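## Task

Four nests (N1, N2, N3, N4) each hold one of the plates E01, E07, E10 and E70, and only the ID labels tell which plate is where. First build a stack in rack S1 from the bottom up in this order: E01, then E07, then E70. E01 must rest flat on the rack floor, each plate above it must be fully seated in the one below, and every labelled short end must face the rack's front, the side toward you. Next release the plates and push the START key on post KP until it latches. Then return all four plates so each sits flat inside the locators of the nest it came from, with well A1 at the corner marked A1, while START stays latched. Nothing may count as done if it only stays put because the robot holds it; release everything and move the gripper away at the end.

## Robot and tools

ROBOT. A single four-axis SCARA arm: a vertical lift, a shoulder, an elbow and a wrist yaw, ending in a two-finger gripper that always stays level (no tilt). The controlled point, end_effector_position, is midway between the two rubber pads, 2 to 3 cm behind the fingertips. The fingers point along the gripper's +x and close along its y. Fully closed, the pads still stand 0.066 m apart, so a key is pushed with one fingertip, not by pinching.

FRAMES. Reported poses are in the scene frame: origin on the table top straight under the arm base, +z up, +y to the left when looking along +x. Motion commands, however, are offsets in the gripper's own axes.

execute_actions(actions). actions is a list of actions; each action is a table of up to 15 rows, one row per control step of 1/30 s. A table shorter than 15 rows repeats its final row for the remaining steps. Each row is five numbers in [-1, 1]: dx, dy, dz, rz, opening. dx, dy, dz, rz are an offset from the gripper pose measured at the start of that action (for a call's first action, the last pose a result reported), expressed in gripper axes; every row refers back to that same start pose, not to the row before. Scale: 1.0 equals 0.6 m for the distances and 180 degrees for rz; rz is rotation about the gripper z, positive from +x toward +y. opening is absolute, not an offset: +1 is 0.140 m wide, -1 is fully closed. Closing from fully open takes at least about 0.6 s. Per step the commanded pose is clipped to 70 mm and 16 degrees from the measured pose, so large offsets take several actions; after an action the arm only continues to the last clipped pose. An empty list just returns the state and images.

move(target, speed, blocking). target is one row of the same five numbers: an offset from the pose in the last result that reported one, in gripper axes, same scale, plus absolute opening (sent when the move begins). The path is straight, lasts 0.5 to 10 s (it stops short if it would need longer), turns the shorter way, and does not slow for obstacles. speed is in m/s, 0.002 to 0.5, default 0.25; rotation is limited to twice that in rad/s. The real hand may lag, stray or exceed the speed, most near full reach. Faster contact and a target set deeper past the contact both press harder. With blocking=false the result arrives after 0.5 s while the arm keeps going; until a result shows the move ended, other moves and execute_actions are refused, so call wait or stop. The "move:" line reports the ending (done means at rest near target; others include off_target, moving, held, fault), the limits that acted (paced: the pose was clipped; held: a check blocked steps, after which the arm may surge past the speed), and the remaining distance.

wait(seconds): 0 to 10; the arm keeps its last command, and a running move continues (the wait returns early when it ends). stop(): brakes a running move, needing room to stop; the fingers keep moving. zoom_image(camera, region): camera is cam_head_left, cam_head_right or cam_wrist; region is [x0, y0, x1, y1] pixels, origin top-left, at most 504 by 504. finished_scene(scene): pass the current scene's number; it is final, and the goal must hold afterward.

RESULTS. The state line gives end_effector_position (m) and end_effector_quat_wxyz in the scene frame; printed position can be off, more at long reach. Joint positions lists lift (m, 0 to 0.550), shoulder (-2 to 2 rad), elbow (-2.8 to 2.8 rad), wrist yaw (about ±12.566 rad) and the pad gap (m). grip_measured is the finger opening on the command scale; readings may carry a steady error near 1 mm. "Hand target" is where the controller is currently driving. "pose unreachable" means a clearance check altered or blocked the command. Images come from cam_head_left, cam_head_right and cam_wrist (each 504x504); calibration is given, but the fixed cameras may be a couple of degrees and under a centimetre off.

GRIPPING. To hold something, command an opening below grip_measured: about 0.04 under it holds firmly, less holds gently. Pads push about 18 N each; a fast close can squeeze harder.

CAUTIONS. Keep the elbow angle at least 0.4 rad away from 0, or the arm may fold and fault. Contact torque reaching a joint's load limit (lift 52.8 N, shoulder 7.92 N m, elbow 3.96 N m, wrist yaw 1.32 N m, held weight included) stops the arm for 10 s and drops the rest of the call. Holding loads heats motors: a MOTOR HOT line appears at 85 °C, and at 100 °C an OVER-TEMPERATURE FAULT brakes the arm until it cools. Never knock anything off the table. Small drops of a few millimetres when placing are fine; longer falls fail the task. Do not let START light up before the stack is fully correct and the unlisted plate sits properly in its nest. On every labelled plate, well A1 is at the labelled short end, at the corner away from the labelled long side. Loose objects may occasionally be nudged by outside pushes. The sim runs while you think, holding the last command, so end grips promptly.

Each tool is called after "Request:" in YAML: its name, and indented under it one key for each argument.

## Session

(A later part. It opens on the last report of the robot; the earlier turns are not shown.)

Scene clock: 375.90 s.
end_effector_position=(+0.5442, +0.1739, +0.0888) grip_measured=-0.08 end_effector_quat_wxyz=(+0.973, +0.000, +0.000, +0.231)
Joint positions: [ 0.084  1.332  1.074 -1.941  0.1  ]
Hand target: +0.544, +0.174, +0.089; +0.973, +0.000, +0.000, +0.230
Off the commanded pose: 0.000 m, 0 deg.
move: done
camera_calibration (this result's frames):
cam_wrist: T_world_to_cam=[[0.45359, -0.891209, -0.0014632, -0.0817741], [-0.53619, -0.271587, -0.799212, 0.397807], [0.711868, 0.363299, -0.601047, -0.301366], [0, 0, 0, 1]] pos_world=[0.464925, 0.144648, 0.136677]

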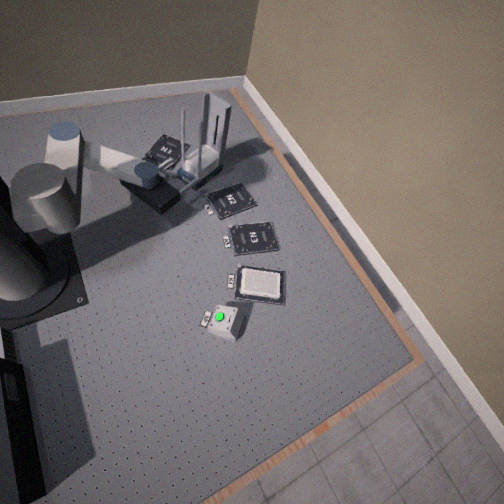

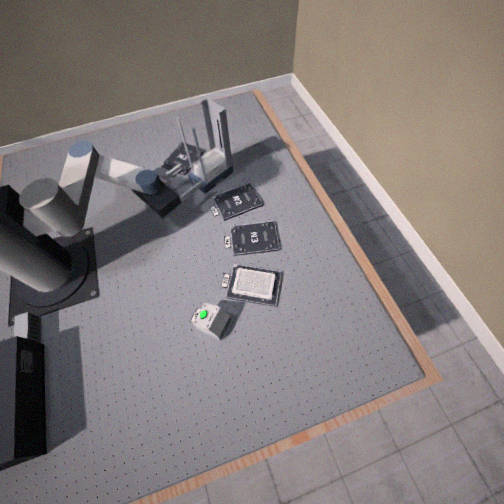

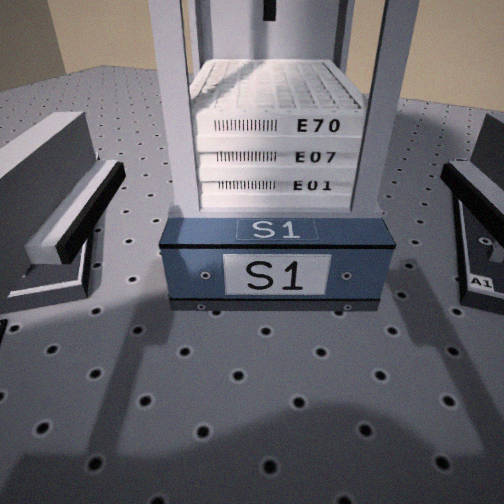

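Request:
move:
  target: [0.19226, -0.0001, 0, -0.0002, -0.08]
  speed: 0.1

Request:
execute_actions:
  actions:
    - [[0,0,0,0,-0.44]]
    - [[0,0,0,0,-0.46],[0,0,0,0,-0.47],[0,0,0,0,-0.48],[0,0,0,0,-0.49],[0,0,0,0,-0.50],[0,0,0,0,-0.51],[0,0,0,0,-0.52],[0,0,0,0,-0.53],[0,0,0,0,-0.54],[0,0,0,0,-0.55],[0,0,0,0,-0.56],[0,0,0,0,-0.57],[0,0,0,0,-0.58],[0,0,0,0,-0.59],[0,0,0,0,-0.60]]

Scene clock: 381.93 s.
end_effector_position=(+0.6474, +0.2257, +0.0888) grip_measured=-0.08 end_effector_quat_wxyz=(+0.973, +0.000, +0.000, +0.230)
Joint positions: [ 0.084  1.112  1.654 -2.3    0.1  ]
Hand target: +0.647, +0.226, +0.089; +0.973, +0.000, +0.000, +0.230
Off the commanded pose: 0.000 m, 0 deg.
move: done
camera_calibration (this result's frames):
cam_wrist: T_world_to_cam=[[0.453336, -0.891338, -0.0014632, -0.0821651], [-0.536268, -0.271435, -0.799212, 0.467189], [0.711971, 0.363096, -0.601047, -0.393623], [0, 0, 0, 1]] pos_world=[0.568036, 0.196498, 0.136677]

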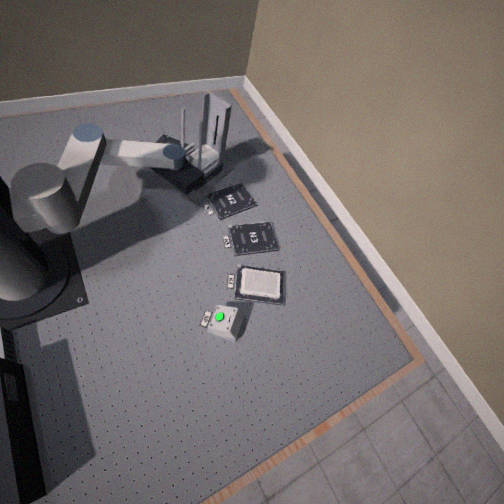

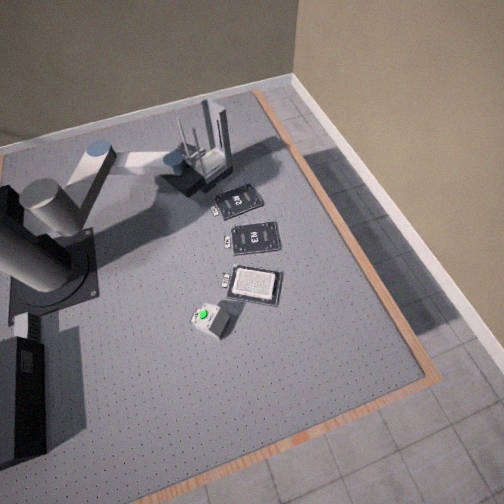

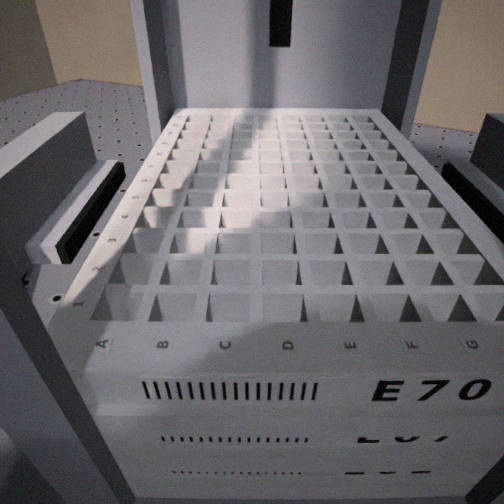

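Scene clock: 382.93 s.
end_effector_position=(+0.6474, +0.2257, +0.0888) grip_measured=-0.56 end_effector_quat_wxyz=(+0.973, +0.000, +0.000, +0.230)
Joint positions: [ 0.084  1.112  1.654 -2.301  0.082]
Hand target: +0.647, +0.226, +0.089; +0.973, +0.000, +0.000, +0.230
Off the commanded pose: 0.000 m, 0 deg.
camera_calibration (this result's frames):
cam_wrist: T_world_to_cam=[[0.453231, -0.891392, -0.0014632, -0.0821033], [-0.5363, -0.271371, -0.799212, 0.467195], [0.712014, 0.363012, -0.601047, -0.393631], [0, 0, 0, 1]] pos_world=[0.568039, 0.19649, 0.136677]

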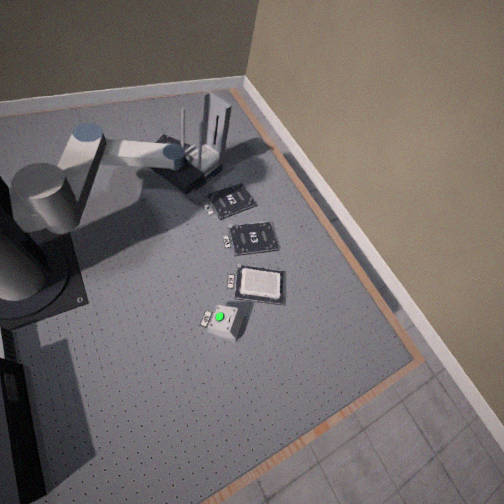

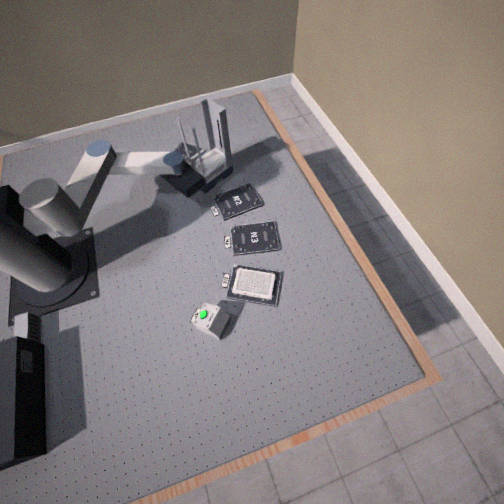

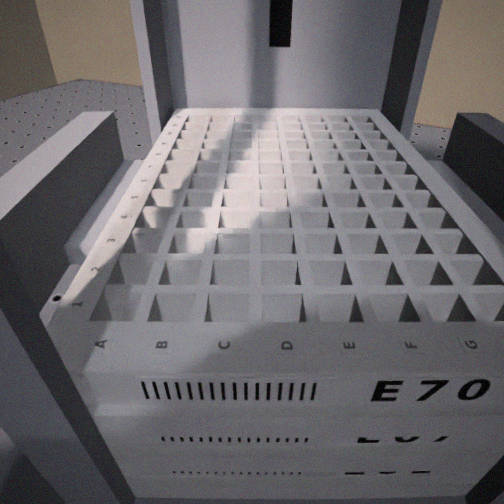

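Request:
move:
  target: [0, 0, 0.02, 0, -0.6]
  speed: 0.03

Scene clock: 385.10 s.
end_effector_position=(+0.6474, +0.2257, +0.1008) grip_measured=-0.56 end_effector_quat_wxyz=(+0.973, +0.000, +0.000, +0.230)
Joint positions: [ 0.096  1.112  1.654 -2.301  0.082]
Hand target: +0.647, +0.226, +0.101; +0.973, +0.000, +0.000, +0.230
Off the commanded pose: 0.000 m, 0 deg.
move: done
camera_calibration (this result's frames):
cam_wrist: T_world_to_cam=[[0.453245, -0.891385, -0.0014632, -0.0820916], [-0.536295, -0.27138, -0.799212, 0.476824], [0.712009, 0.363023, -0.601047, -0.386392], [0, 0, 0, 1]] pos_world=[0.56804, 0.196494, 0.148724]

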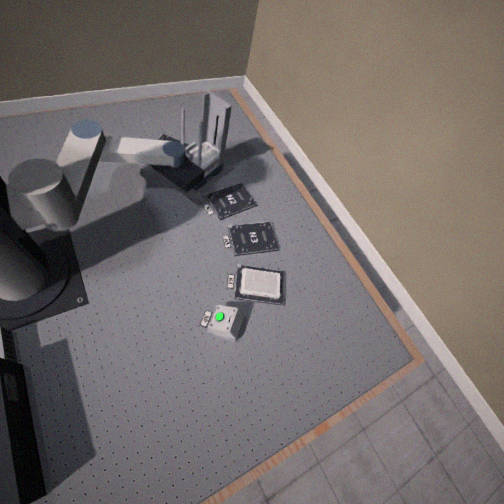

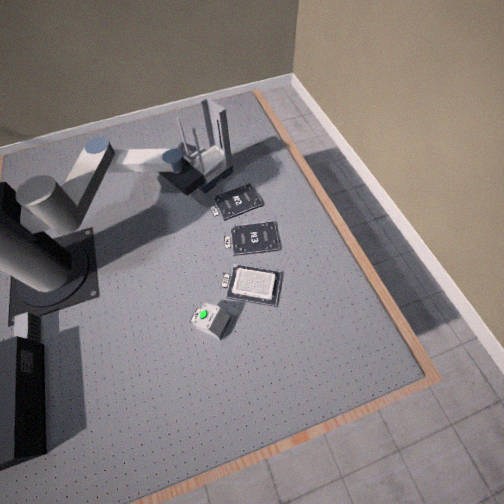

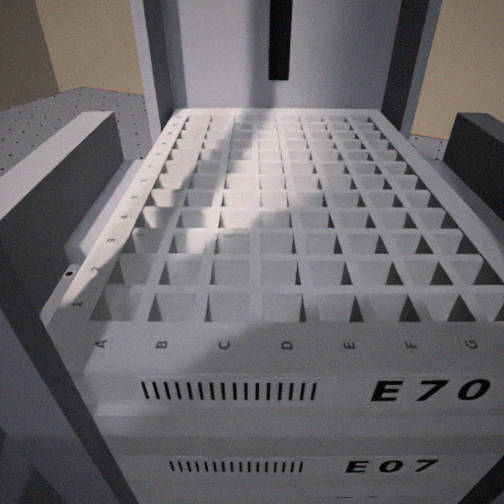

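Request:
move:
  target: [0, 0, 0.37867, 0, -0.6]
  speed: 0.2

Scene clock: 387.97 s.
end_effector_position=(+0.6474, +0.2257, +0.3281) grip_measured=-0.56 end_effector_quat_wxyz=(+0.973, +0.000, +0.000, +0.230)
Joint positions: [ 0.323  1.112  1.654 -2.301  0.082]
Hand target: +0.647, +0.226, +0.328; +0.973, +0.000, +0.000, +0.230
Off the commanded pose: 0.000 m, 0 deg.
move: done
camera_calibration (this result's frames):
cam_wrist: T_world_to_cam=[[0.453294, -0.89136, -0.0014632, -0.0817771], [-0.536281, -0.271409, -0.799212, 0.658451], [0.711989, 0.363062, -0.601047, -0.249802], [0, 0, 0, 1]] pos_world=[0.56804, 0.19651, 0.37598]

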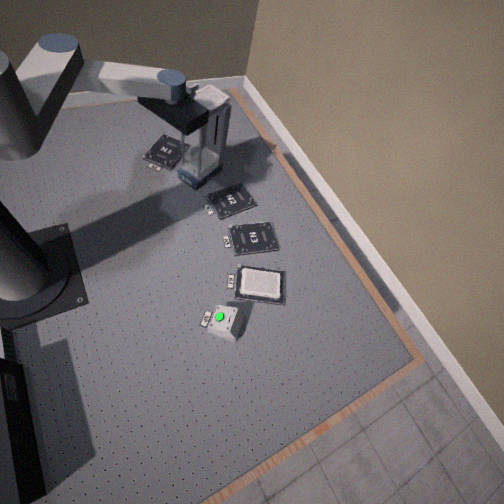

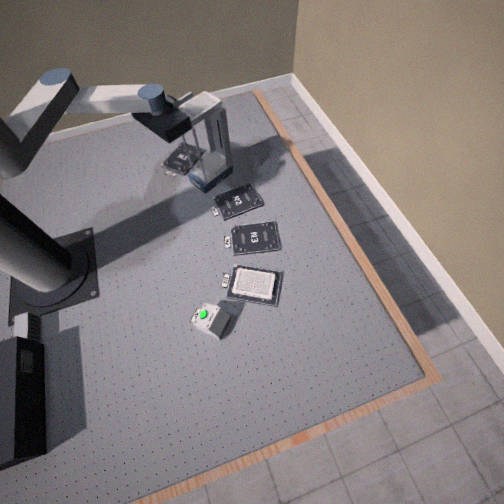

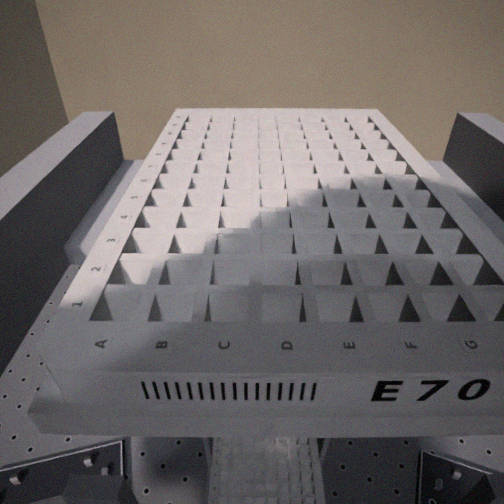

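Request:
move:
  target: [-0.05262, -0.28593, 0, -0.12067, -0.6]
  speed: 0.2

Scene clock: 393.13 s.
end_effector_position=(+0.6961, +0.0581, +0.3281) grip_measured=-0.56 end_effector_quat_wxyz=(+0.999, +0.000, +0.000, +0.043)
Joint positions: [ 0.323  0.791  1.659 -2.365  0.082]
Hand target: +0.696, +0.058, +0.328; +0.999, +0.000, +0.000, +0.043
Off the commanded pose: 0.000 m, 0 deg.
move: done
camera_calibration (this result's frames):
cam_wrist: T_world_to_cam=[[0.0907969, -0.995868, -0.0014632, 0.005128], [-0.598671, -0.0534088, -0.799212, 0.669877], [0.795832, 0.073442, -0.601047, -0.265208], [0, 0, 0, 1]] pos_world=[0.611632, 0.0603615, 0.375979]

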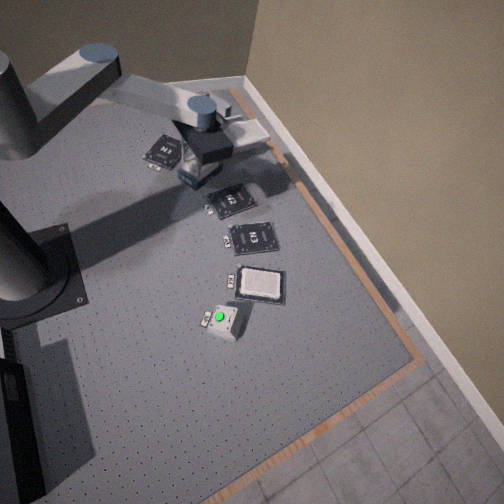

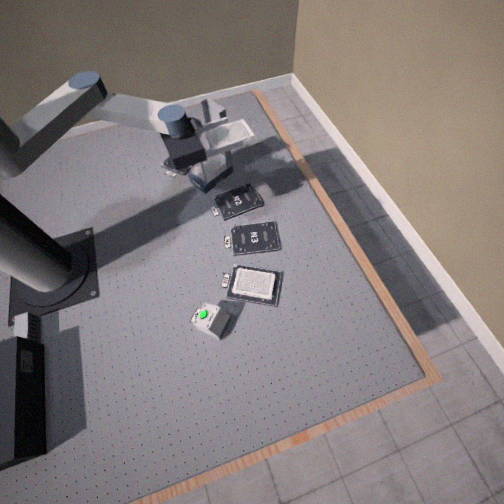

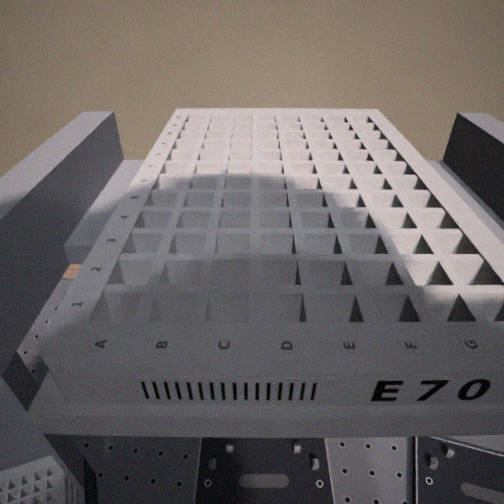

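Request:
move:
  target: [-0.01998, -0.29805, -0.45517, -0.09957, -0.6]
  speed: 0.25

Scene clock: 397.47 s.
end_effector_position=(+0.6995, -0.1212, +0.0549) grip_measured=-0.56 end_effector_quat_wxyz=(+0.994, +0.000, +0.000, -0.114)
Joint positions: [ 0.05   0.409  1.74  -2.377  0.082]
Hand target: +0.700, -0.121, +0.055; +0.994, +0.000, +0.000, -0.113
Off the commanded pose: 0.000 m, 0 deg.
move: done
camera_calibration (this result's frames):
cam_wrist: T_world_to_cam=[[-0.220282, -0.975435, -0.0014632, 0.0459565], [-0.586026, 0.133541, -0.799212, 0.457793], [0.779775, -0.175194, -0.601047, -0.437808], [0, 0, 0, 1]] pos_world=[0.619794, -0.093008, 0.102797]

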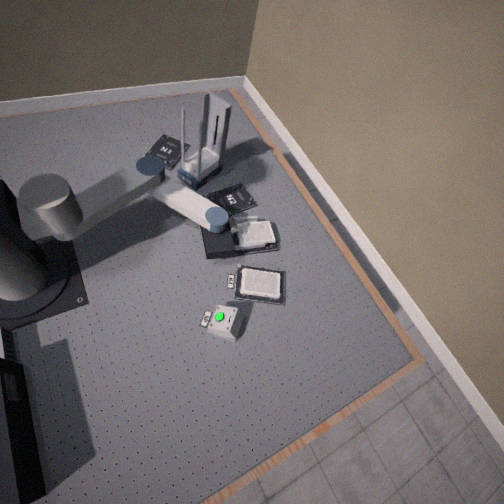

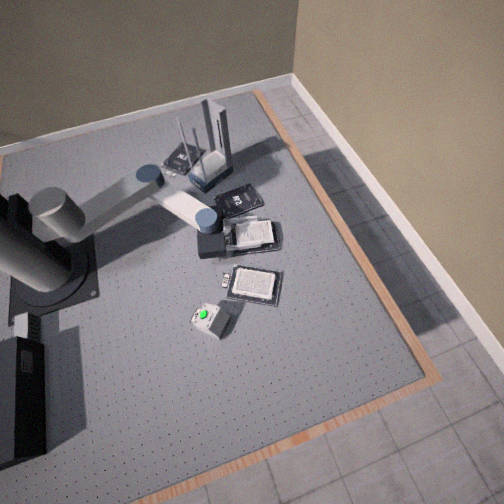

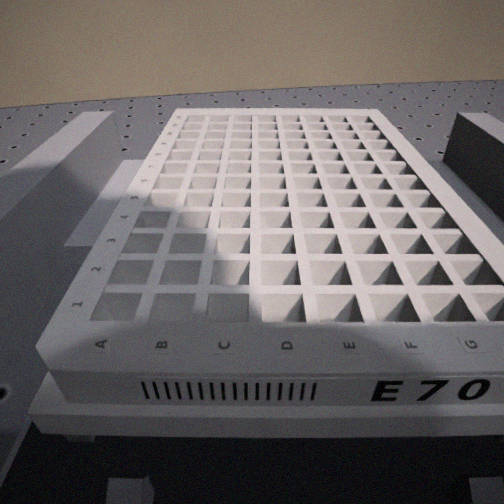

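Request:
move:
  target: [-0.0002, 0.0001, -0.02483, 0, -0.6]
  speed: 0.04

Request:
move:
  target: [0, 0, -0.0095, 0, -0.6]
  speed: 0.02

Scene clock: 401.27 s.
end_effector_position=(+0.6994, -0.1212, +0.0399) grip_measured=-0.56 end_effector_quat_wxyz=(+0.994, +0.000, +0.000, -0.114)
Joint positions: [ 0.035  0.409  1.74  -2.377  0.082]
Hand target: +0.699, -0.121, +0.040; +0.994, +0.000, +0.000, -0.114
Off the commanded pose: 0.000 m, 0 deg.
move: done
camera_calibration (this result's frames):
cam_wrist: T_world_to_cam=[[-0.220515, -0.975383, -0.0014632, 0.0460955], [-0.585994, 0.133681, -0.799212, 0.445763], [0.779733, -0.175381, -0.601047, -0.446732], [0, 0, 0, 1]] pos_world=[0.619711, -0.0929772, 0.08782]

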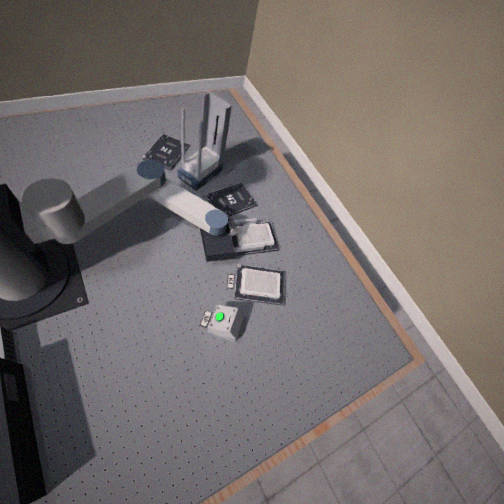

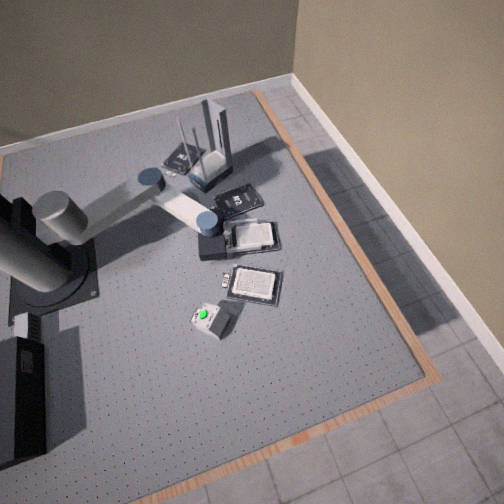

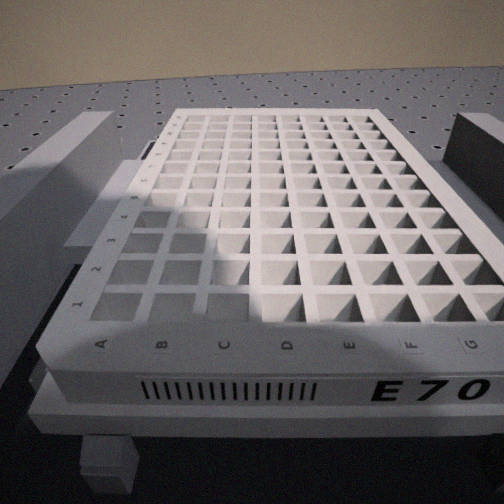

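Scene clock: 401.97 s.
end_effector_position=(+0.6994, -0.1212, +0.0342) grip_measured=-0.56 end_effector_quat_wxyz=(+0.994, +0.000, +0.000, -0.114)
Joint positions: [ 0.029  0.409  1.74  -2.377  0.082]
Hand target: +0.699, -0.121, +0.034; +0.994, +0.000, +0.000, -0.114
Off the commanded pose: 0.000 m, 0 deg.
move: done
camera_calibration (this result's frames):
cam_wrist: T_world_to_cam=[[-0.220526, -0.97538, -0.0014632, 0.0460886], [-0.585993, 0.133687, -0.799212, 0.441202], [0.779731, -0.175389, -0.601047, -0.450162], [0, 0, 0, 1]] pos_world=[0.61971, -0.0929828, 0.0821126]

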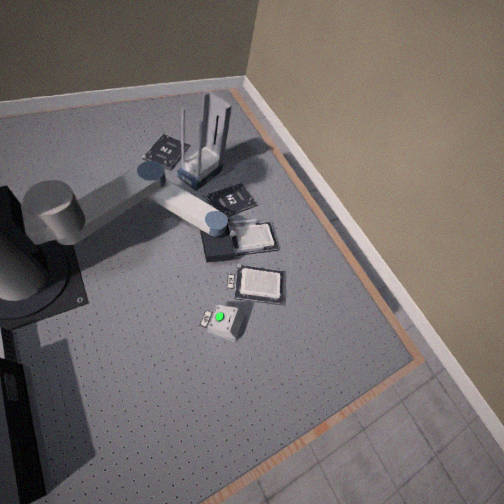

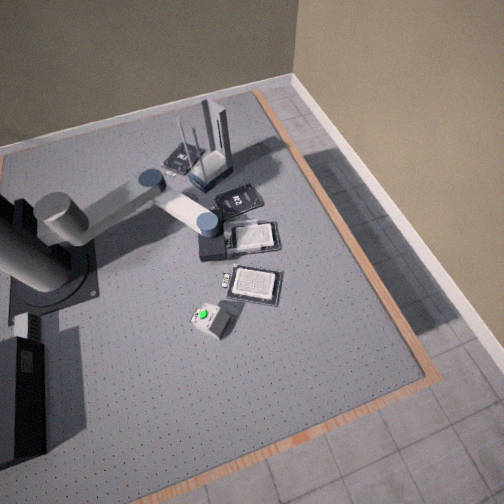

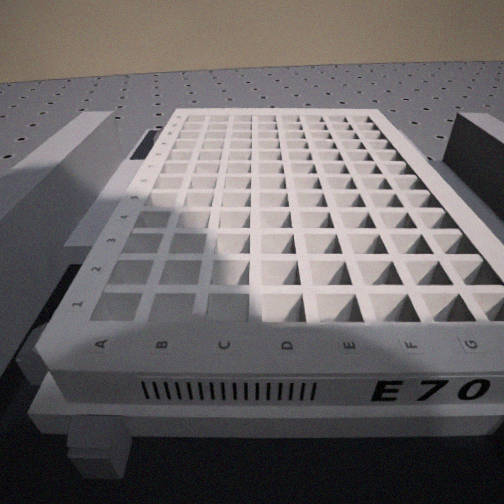

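Request:
execute_actions:
  actions:
    - [[0,0,0,0,-0.08]]

Request:
move:
  target: [-0.21, 0, 0.0693, 0, -0.08]
  speed: 0.15

Scene clock: 405.27 s.
end_effector_position=(+0.6994, -0.1212, +0.0342) grip_measured=-0.08 end_effector_quat_wxyz=(+0.994, +0.000, +0.000, -0.114)
Joint positions: [ 0.029  0.409  1.74  -2.377  0.1  ]
Hand target: +0.699, -0.121, +0.034; +0.994, +0.000, +0.000, -0.114
Off the commanded pose: 0.000 m, 0 deg.
camera_calibration (this result's frames):
cam_wrist: T_world_to_cam=[[-0.220522, -0.975381, -0.0014632, 0.0460866], [-0.585993, 0.133685, -0.799212, 0.441202], [0.779732, -0.175387, -0.601047, -0.450162], [0, 0, 0, 1]] pos_world=[0.61971, -0.0929826, 0.0821126]

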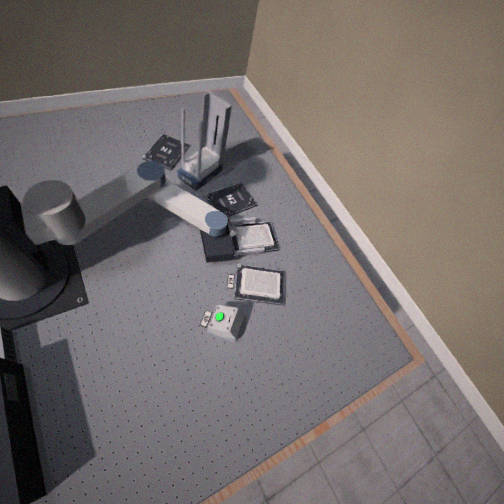

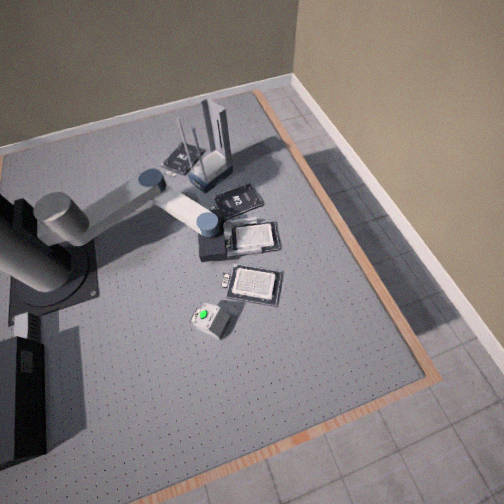

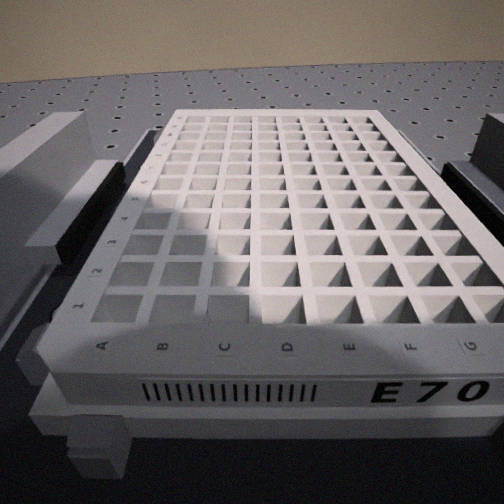

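Scene clock: 406.47 s.
end_effector_position=(+0.5765, -0.0928, +0.0759) grip_measured=-0.08 end_effector_quat_wxyz=(+0.994, +0.000, +0.000, -0.114)
Joint positions: [ 0.071  0.672  1.092 -1.992  0.1  ]
Hand target: +0.577, -0.093, +0.076; +0.994, +0.000, +0.000, -0.114
Off the commanded pose: 0.000 m, 0 deg.
move: done
camera_calibration (this result's frames):
cam_wrist: T_world_to_cam=[[-0.220883, -0.975299, -0.0014632, 0.0469437], [-0.585944, 0.133902, -0.799212, 0.398696], [0.779667, -0.175675, -0.601047, -0.324354], [0, 0, 0, 1]] pos_world=[0.496871, -0.0645829, 0.123759]

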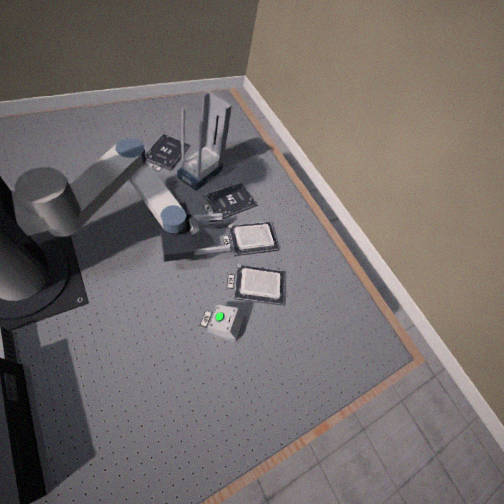

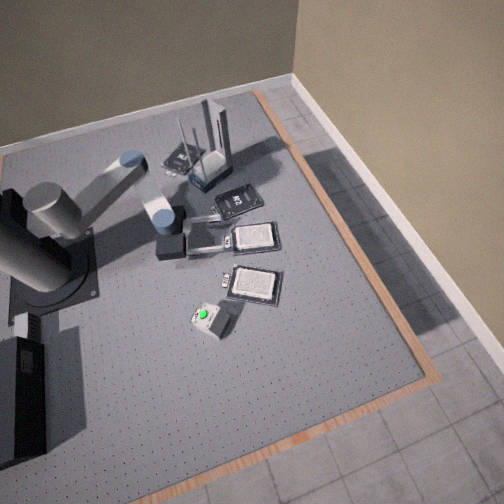

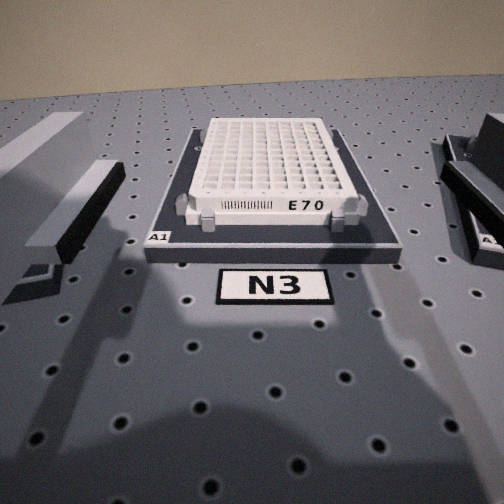

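Request:
move:
  target: [-0.15233, 0.42077, -0.0001, 0.22054, -0.08]
  speed: 0.25

Scene clock: 413.93 s.
end_effector_position=(+0.5445, +0.1738, +0.0759) grip_measured=-0.08 end_effector_quat_wxyz=(+0.973, +0.000, +0.000, +0.231)
Joint positions: [ 0.071  1.331  1.075 -1.941  0.1  ]
Hand target: +0.545, +0.174, +0.076; +0.973, +0.000, +0.000, +0.230
Off the commanded pose: 0.000 m, 0 deg.
move: done
camera_calibration (this result's frames):
cam_wrist: T_world_to_cam=[[0.453573, -0.891218, -0.0014632, -0.081933], [-0.536195, -0.271577, -0.799212, 0.387593], [0.711875, 0.363286, -0.601047, -0.309287], [0, 0, 0, 1]] pos_world=[0.465162, 0.144601, 0.123753]

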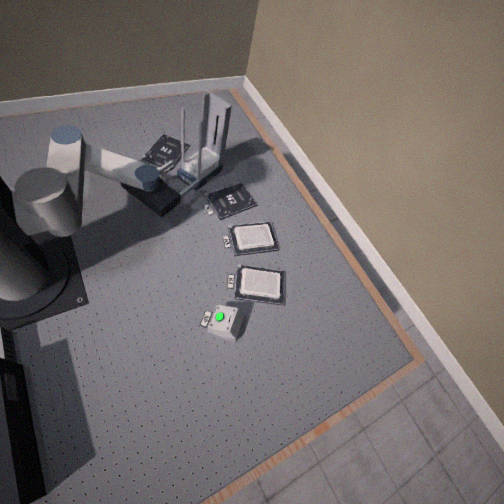

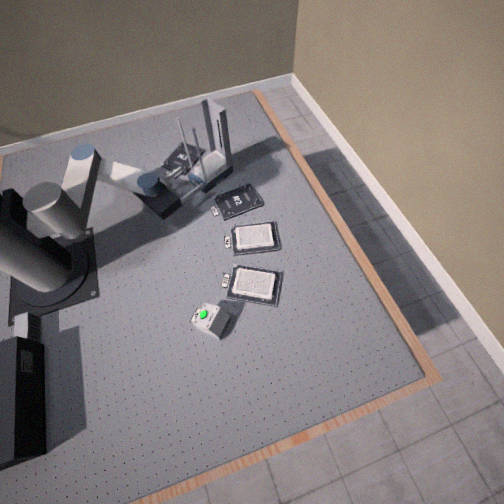

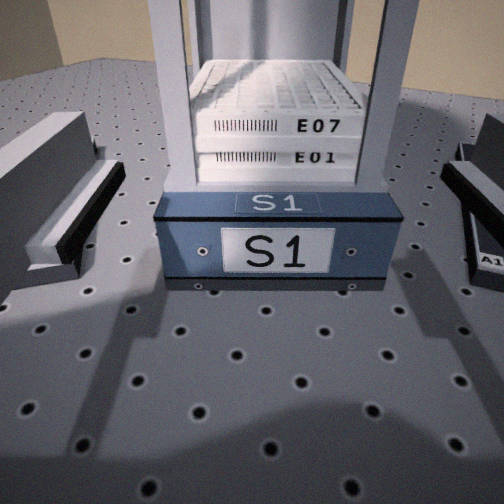

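Request:
move:
  target: [0.19195, -0.0001, -0.0001, -0.0002, -0.08]
  speed: 0.1

Request:
execute_actions:
  actions:
    - [[0,0,0,0,-0.44]]
    - [[0,0,0,0,-0.46],[0,0,0,0,-0.47],[0,0,0,0,-0.48],[0,0,0,0,-0.49],[0,0,0,0,-0.50],[0,0,0,0,-0.51],[0,0,0,0,-0.52],[0,0,0,0,-0.53],[0,0,0,0,-0.54],[0,0,0,0,-0.55],[0,0,0,0,-0.56],[0,0,0,0,-0.57],[0,0,0,0,-0.58],[0,0,0,0,-0.59],[0,0,0,0,-0.60]]

Scene clock: 419.47 s.
end_effector_position=(+0.6474, +0.2256, +0.0759) grip_measured=-0.08 end_effector_quat_wxyz=(+0.973, +0.000, +0.000, +0.230)
Joint positions: [ 0.071  1.112  1.654 -2.3    0.1  ]
Hand target: +0.647, +0.225, +0.076; +0.973, +0.000, +0.000, +0.230
Off the commanded pose: 0.000 m, 0 deg.
move: done
camera_calibration (this result's frames):
cam_wrist: T_world_to_cam=[[0.453325, -0.891344, -0.0014632, -0.0823265], [-0.536271, -0.271428, -0.799212, 0.45686], [0.711976, 0.363087, -0.601047, -0.401397], [0, 0, 0, 1]] pos_world=[0.568107, 0.196365, 0.123749]

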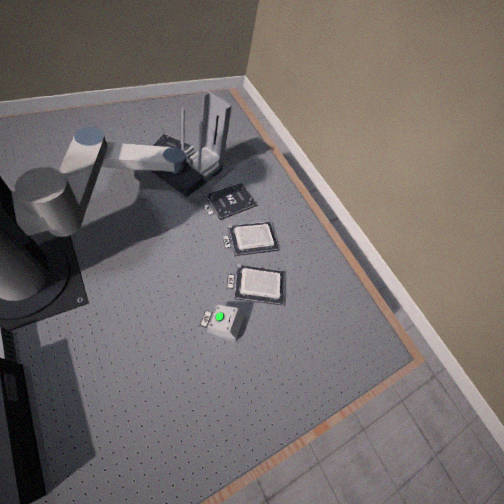

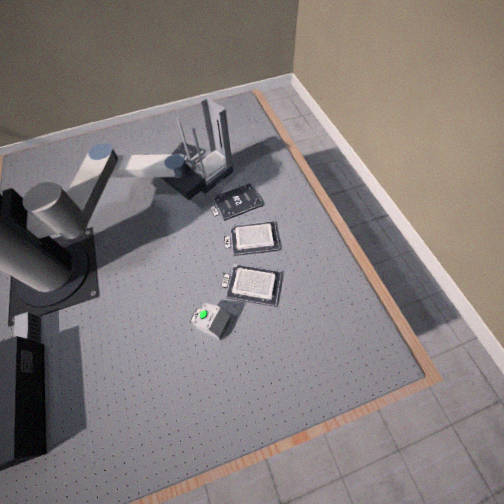

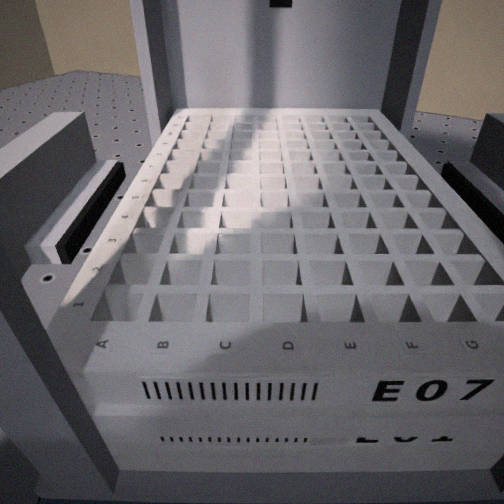

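Scene clock: 420.47 s.
end_effector_position=(+0.6474, +0.2255, +0.0759) grip_measured=-0.56 end_effector_quat_wxyz=(+0.973, +0.000, +0.000, +0.230)
Joint positions: [ 0.071  1.112  1.654 -2.3    0.082]
Hand target: +0.647, +0.226, +0.076; +0.973, +0.000, +0.000, +0.230
Off the commanded pose: 0.000 m, 0 deg.
camera_calibration (this result's frames):
cam_wrist: T_world_to_cam=[[0.453241, -0.891387, -0.0014632, -0.0822768], [-0.536297, -0.271377, -0.799212, 0.456864], [0.71201, 0.36302, -0.601047, -0.401404], [0, 0, 0, 1]] pos_world=[0.56811, 0.19636, 0.123749]

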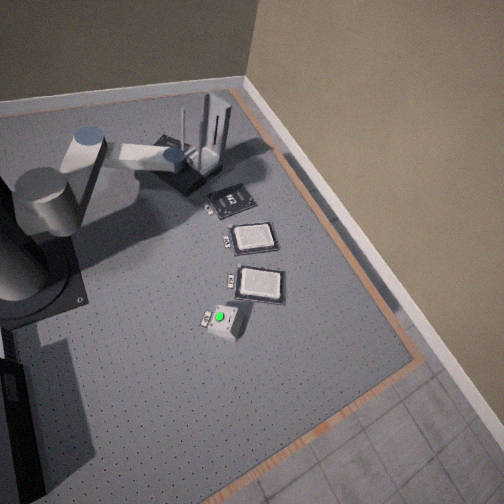

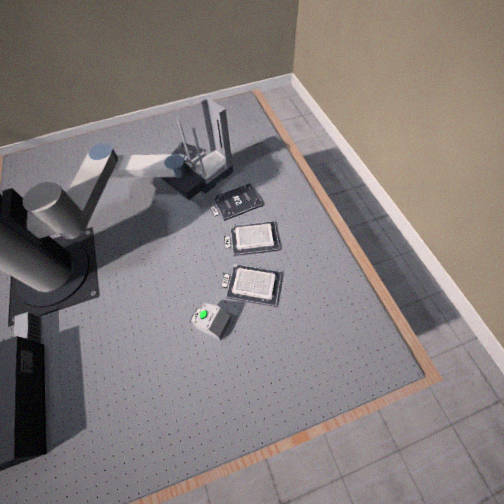

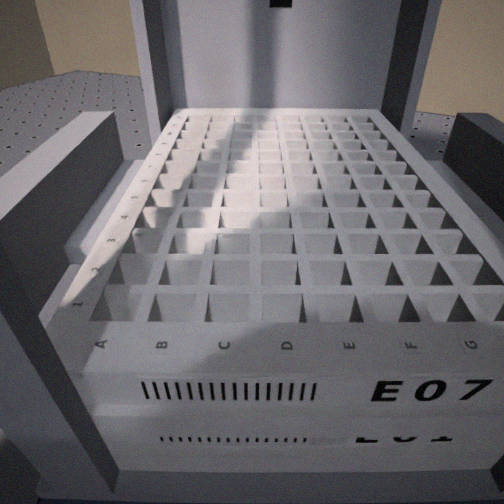

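Request:
move:
  target: [0, 0, 0.02, 0, -0.6]
  speed: 0.03

Scene clock: 422.47 s.
end_effector_position=(+0.6474, +0.2255, +0.0879) grip_measured=-0.56 end_effector_quat_wxyz=(+0.973, +0.000, +0.000, +0.230)
Joint positions: [ 0.083  1.112  1.654 -2.3    0.082]
Hand target: +0.647, +0.226, +0.088; +0.973, +0.000, +0.000, +0.230
Off the commanded pose: 0.000 m, 0 deg.
move: done
camera_calibration (this result's frames):
cam_wrist: T_world_to_cam=[[0.453256, -0.891379, -0.0014632, -0.0822658], [-0.536292, -0.271386, -0.799212, 0.466494], [0.712004, 0.363032, -0.601047, -0.394164], [0, 0, 0, 1]] pos_world=[0.568111, 0.196364, 0.135796]

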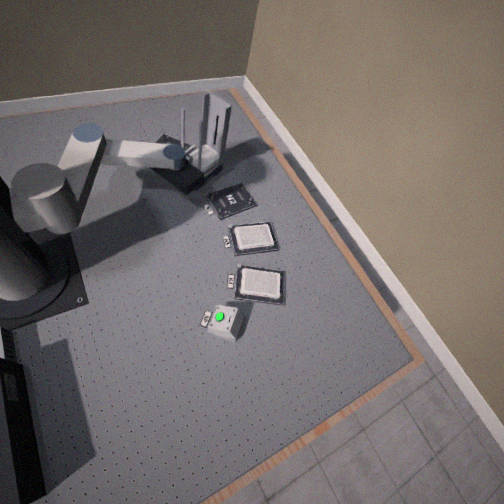

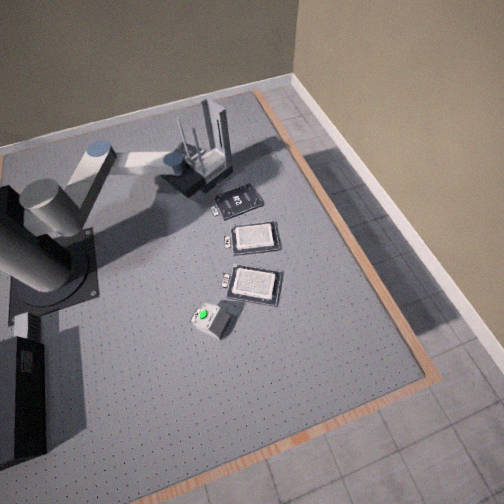

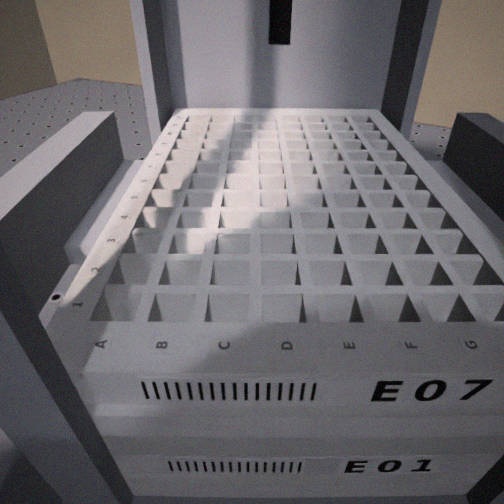

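Request:
move:
  target: [0, 0, 0.40017, 0, -0.6]
  speed: 0.2

Request:
move:
  target: [-0.03399, 0.27977, 0, 0.09167, -0.6]
  speed: 0.2

Scene clock: 426.43 s.
end_effector_position=(+0.6474, +0.2256, +0.3281) grip_measured=-0.56 end_effector_quat_wxyz=(+0.973, +0.000, +0.000, +0.230)
Joint positions: [ 0.323  1.112  1.654 -2.3    0.082]
Hand target: +0.647, +0.226, +0.328; +0.973, +0.000, +0.000, +0.230
Off the commanded pose: 0.000 m, 0 deg.
move: done
camera_calibration (this result's frames):
cam_wrist: T_world_to_cam=[[0.453306, -0.891354, -0.0014632, -0.0819327], [-0.536277, -0.271416, -0.799212, 0.658431], [0.711984, 0.363072, -0.601047, -0.249821], [0, 0, 0, 1]] pos_world=[0.56811, 0.196381, 0.375952]

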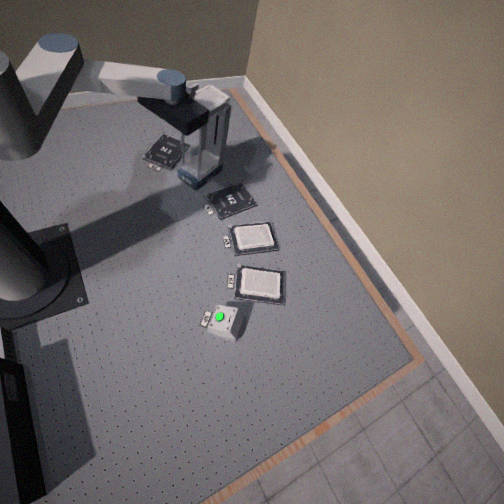

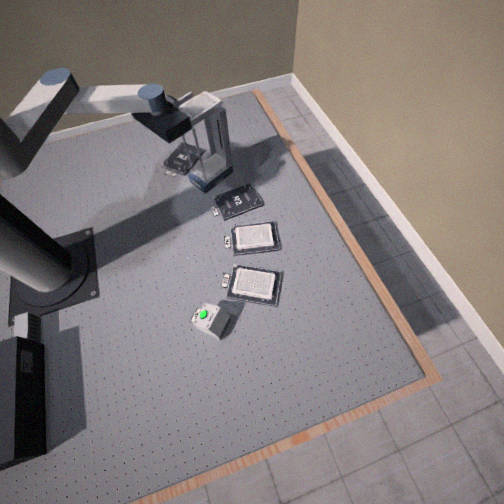

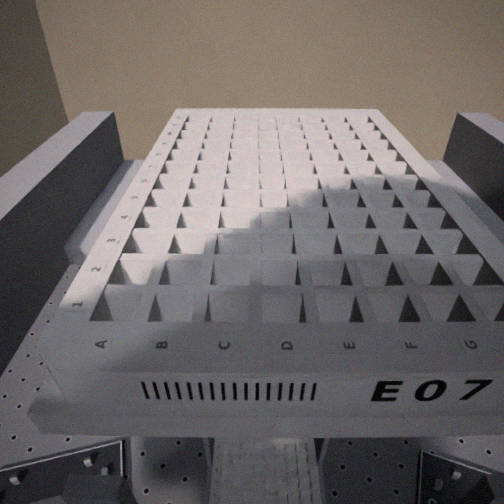

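Scene clock: 427.60 s.
end_effector_position=(+0.5538, +0.3665, +0.3281) grip_measured=-0.56 end_effector_quat_wxyz=(+0.930, +0.000, +0.000, +0.368)
Joint positions: [ 0.323  1.439  1.674 -2.359  0.082]
Hand target: +0.554, +0.366, +0.328; +0.930, +0.000, +0.000, +0.368
Off the commanded pose: 0.000 m, 0 deg.
move: done
camera_calibration (this result's frames):
cam_wrist: T_world_to_cam=[[0.68827, -0.725453, -0.0014632, -0.104741], [-0.436837, -0.412836, -0.799212, 0.643236], [0.579187, 0.550713, -0.601047, -0.229561], [0, 0, 0, 1]] pos_world=[0.486039, 0.315988, 0.375952]

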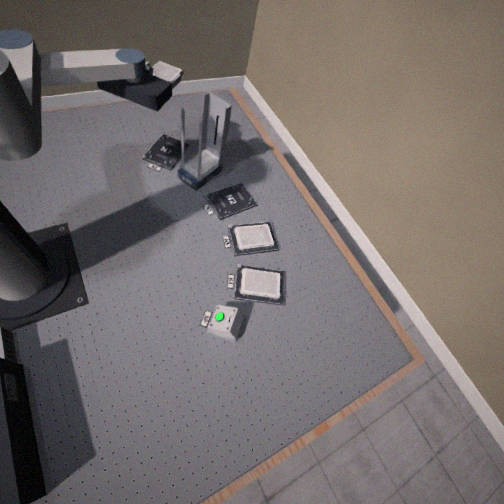

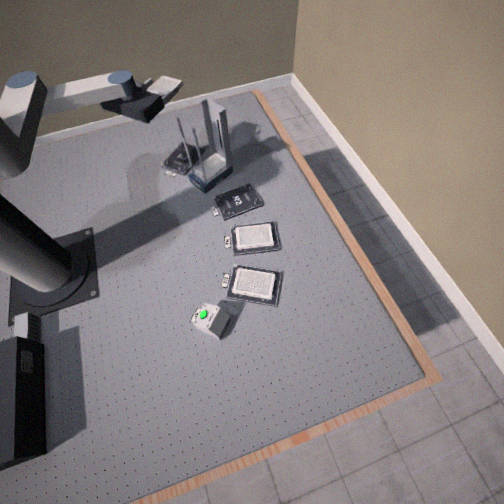

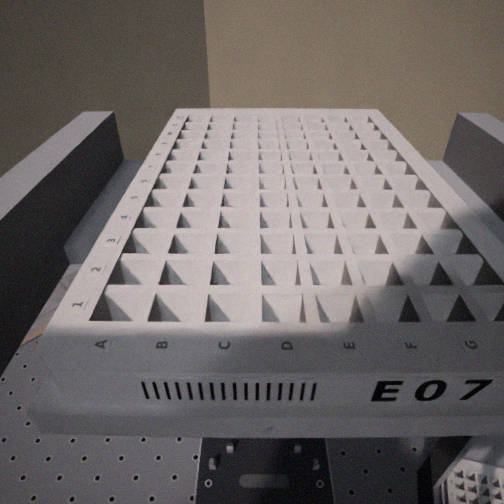

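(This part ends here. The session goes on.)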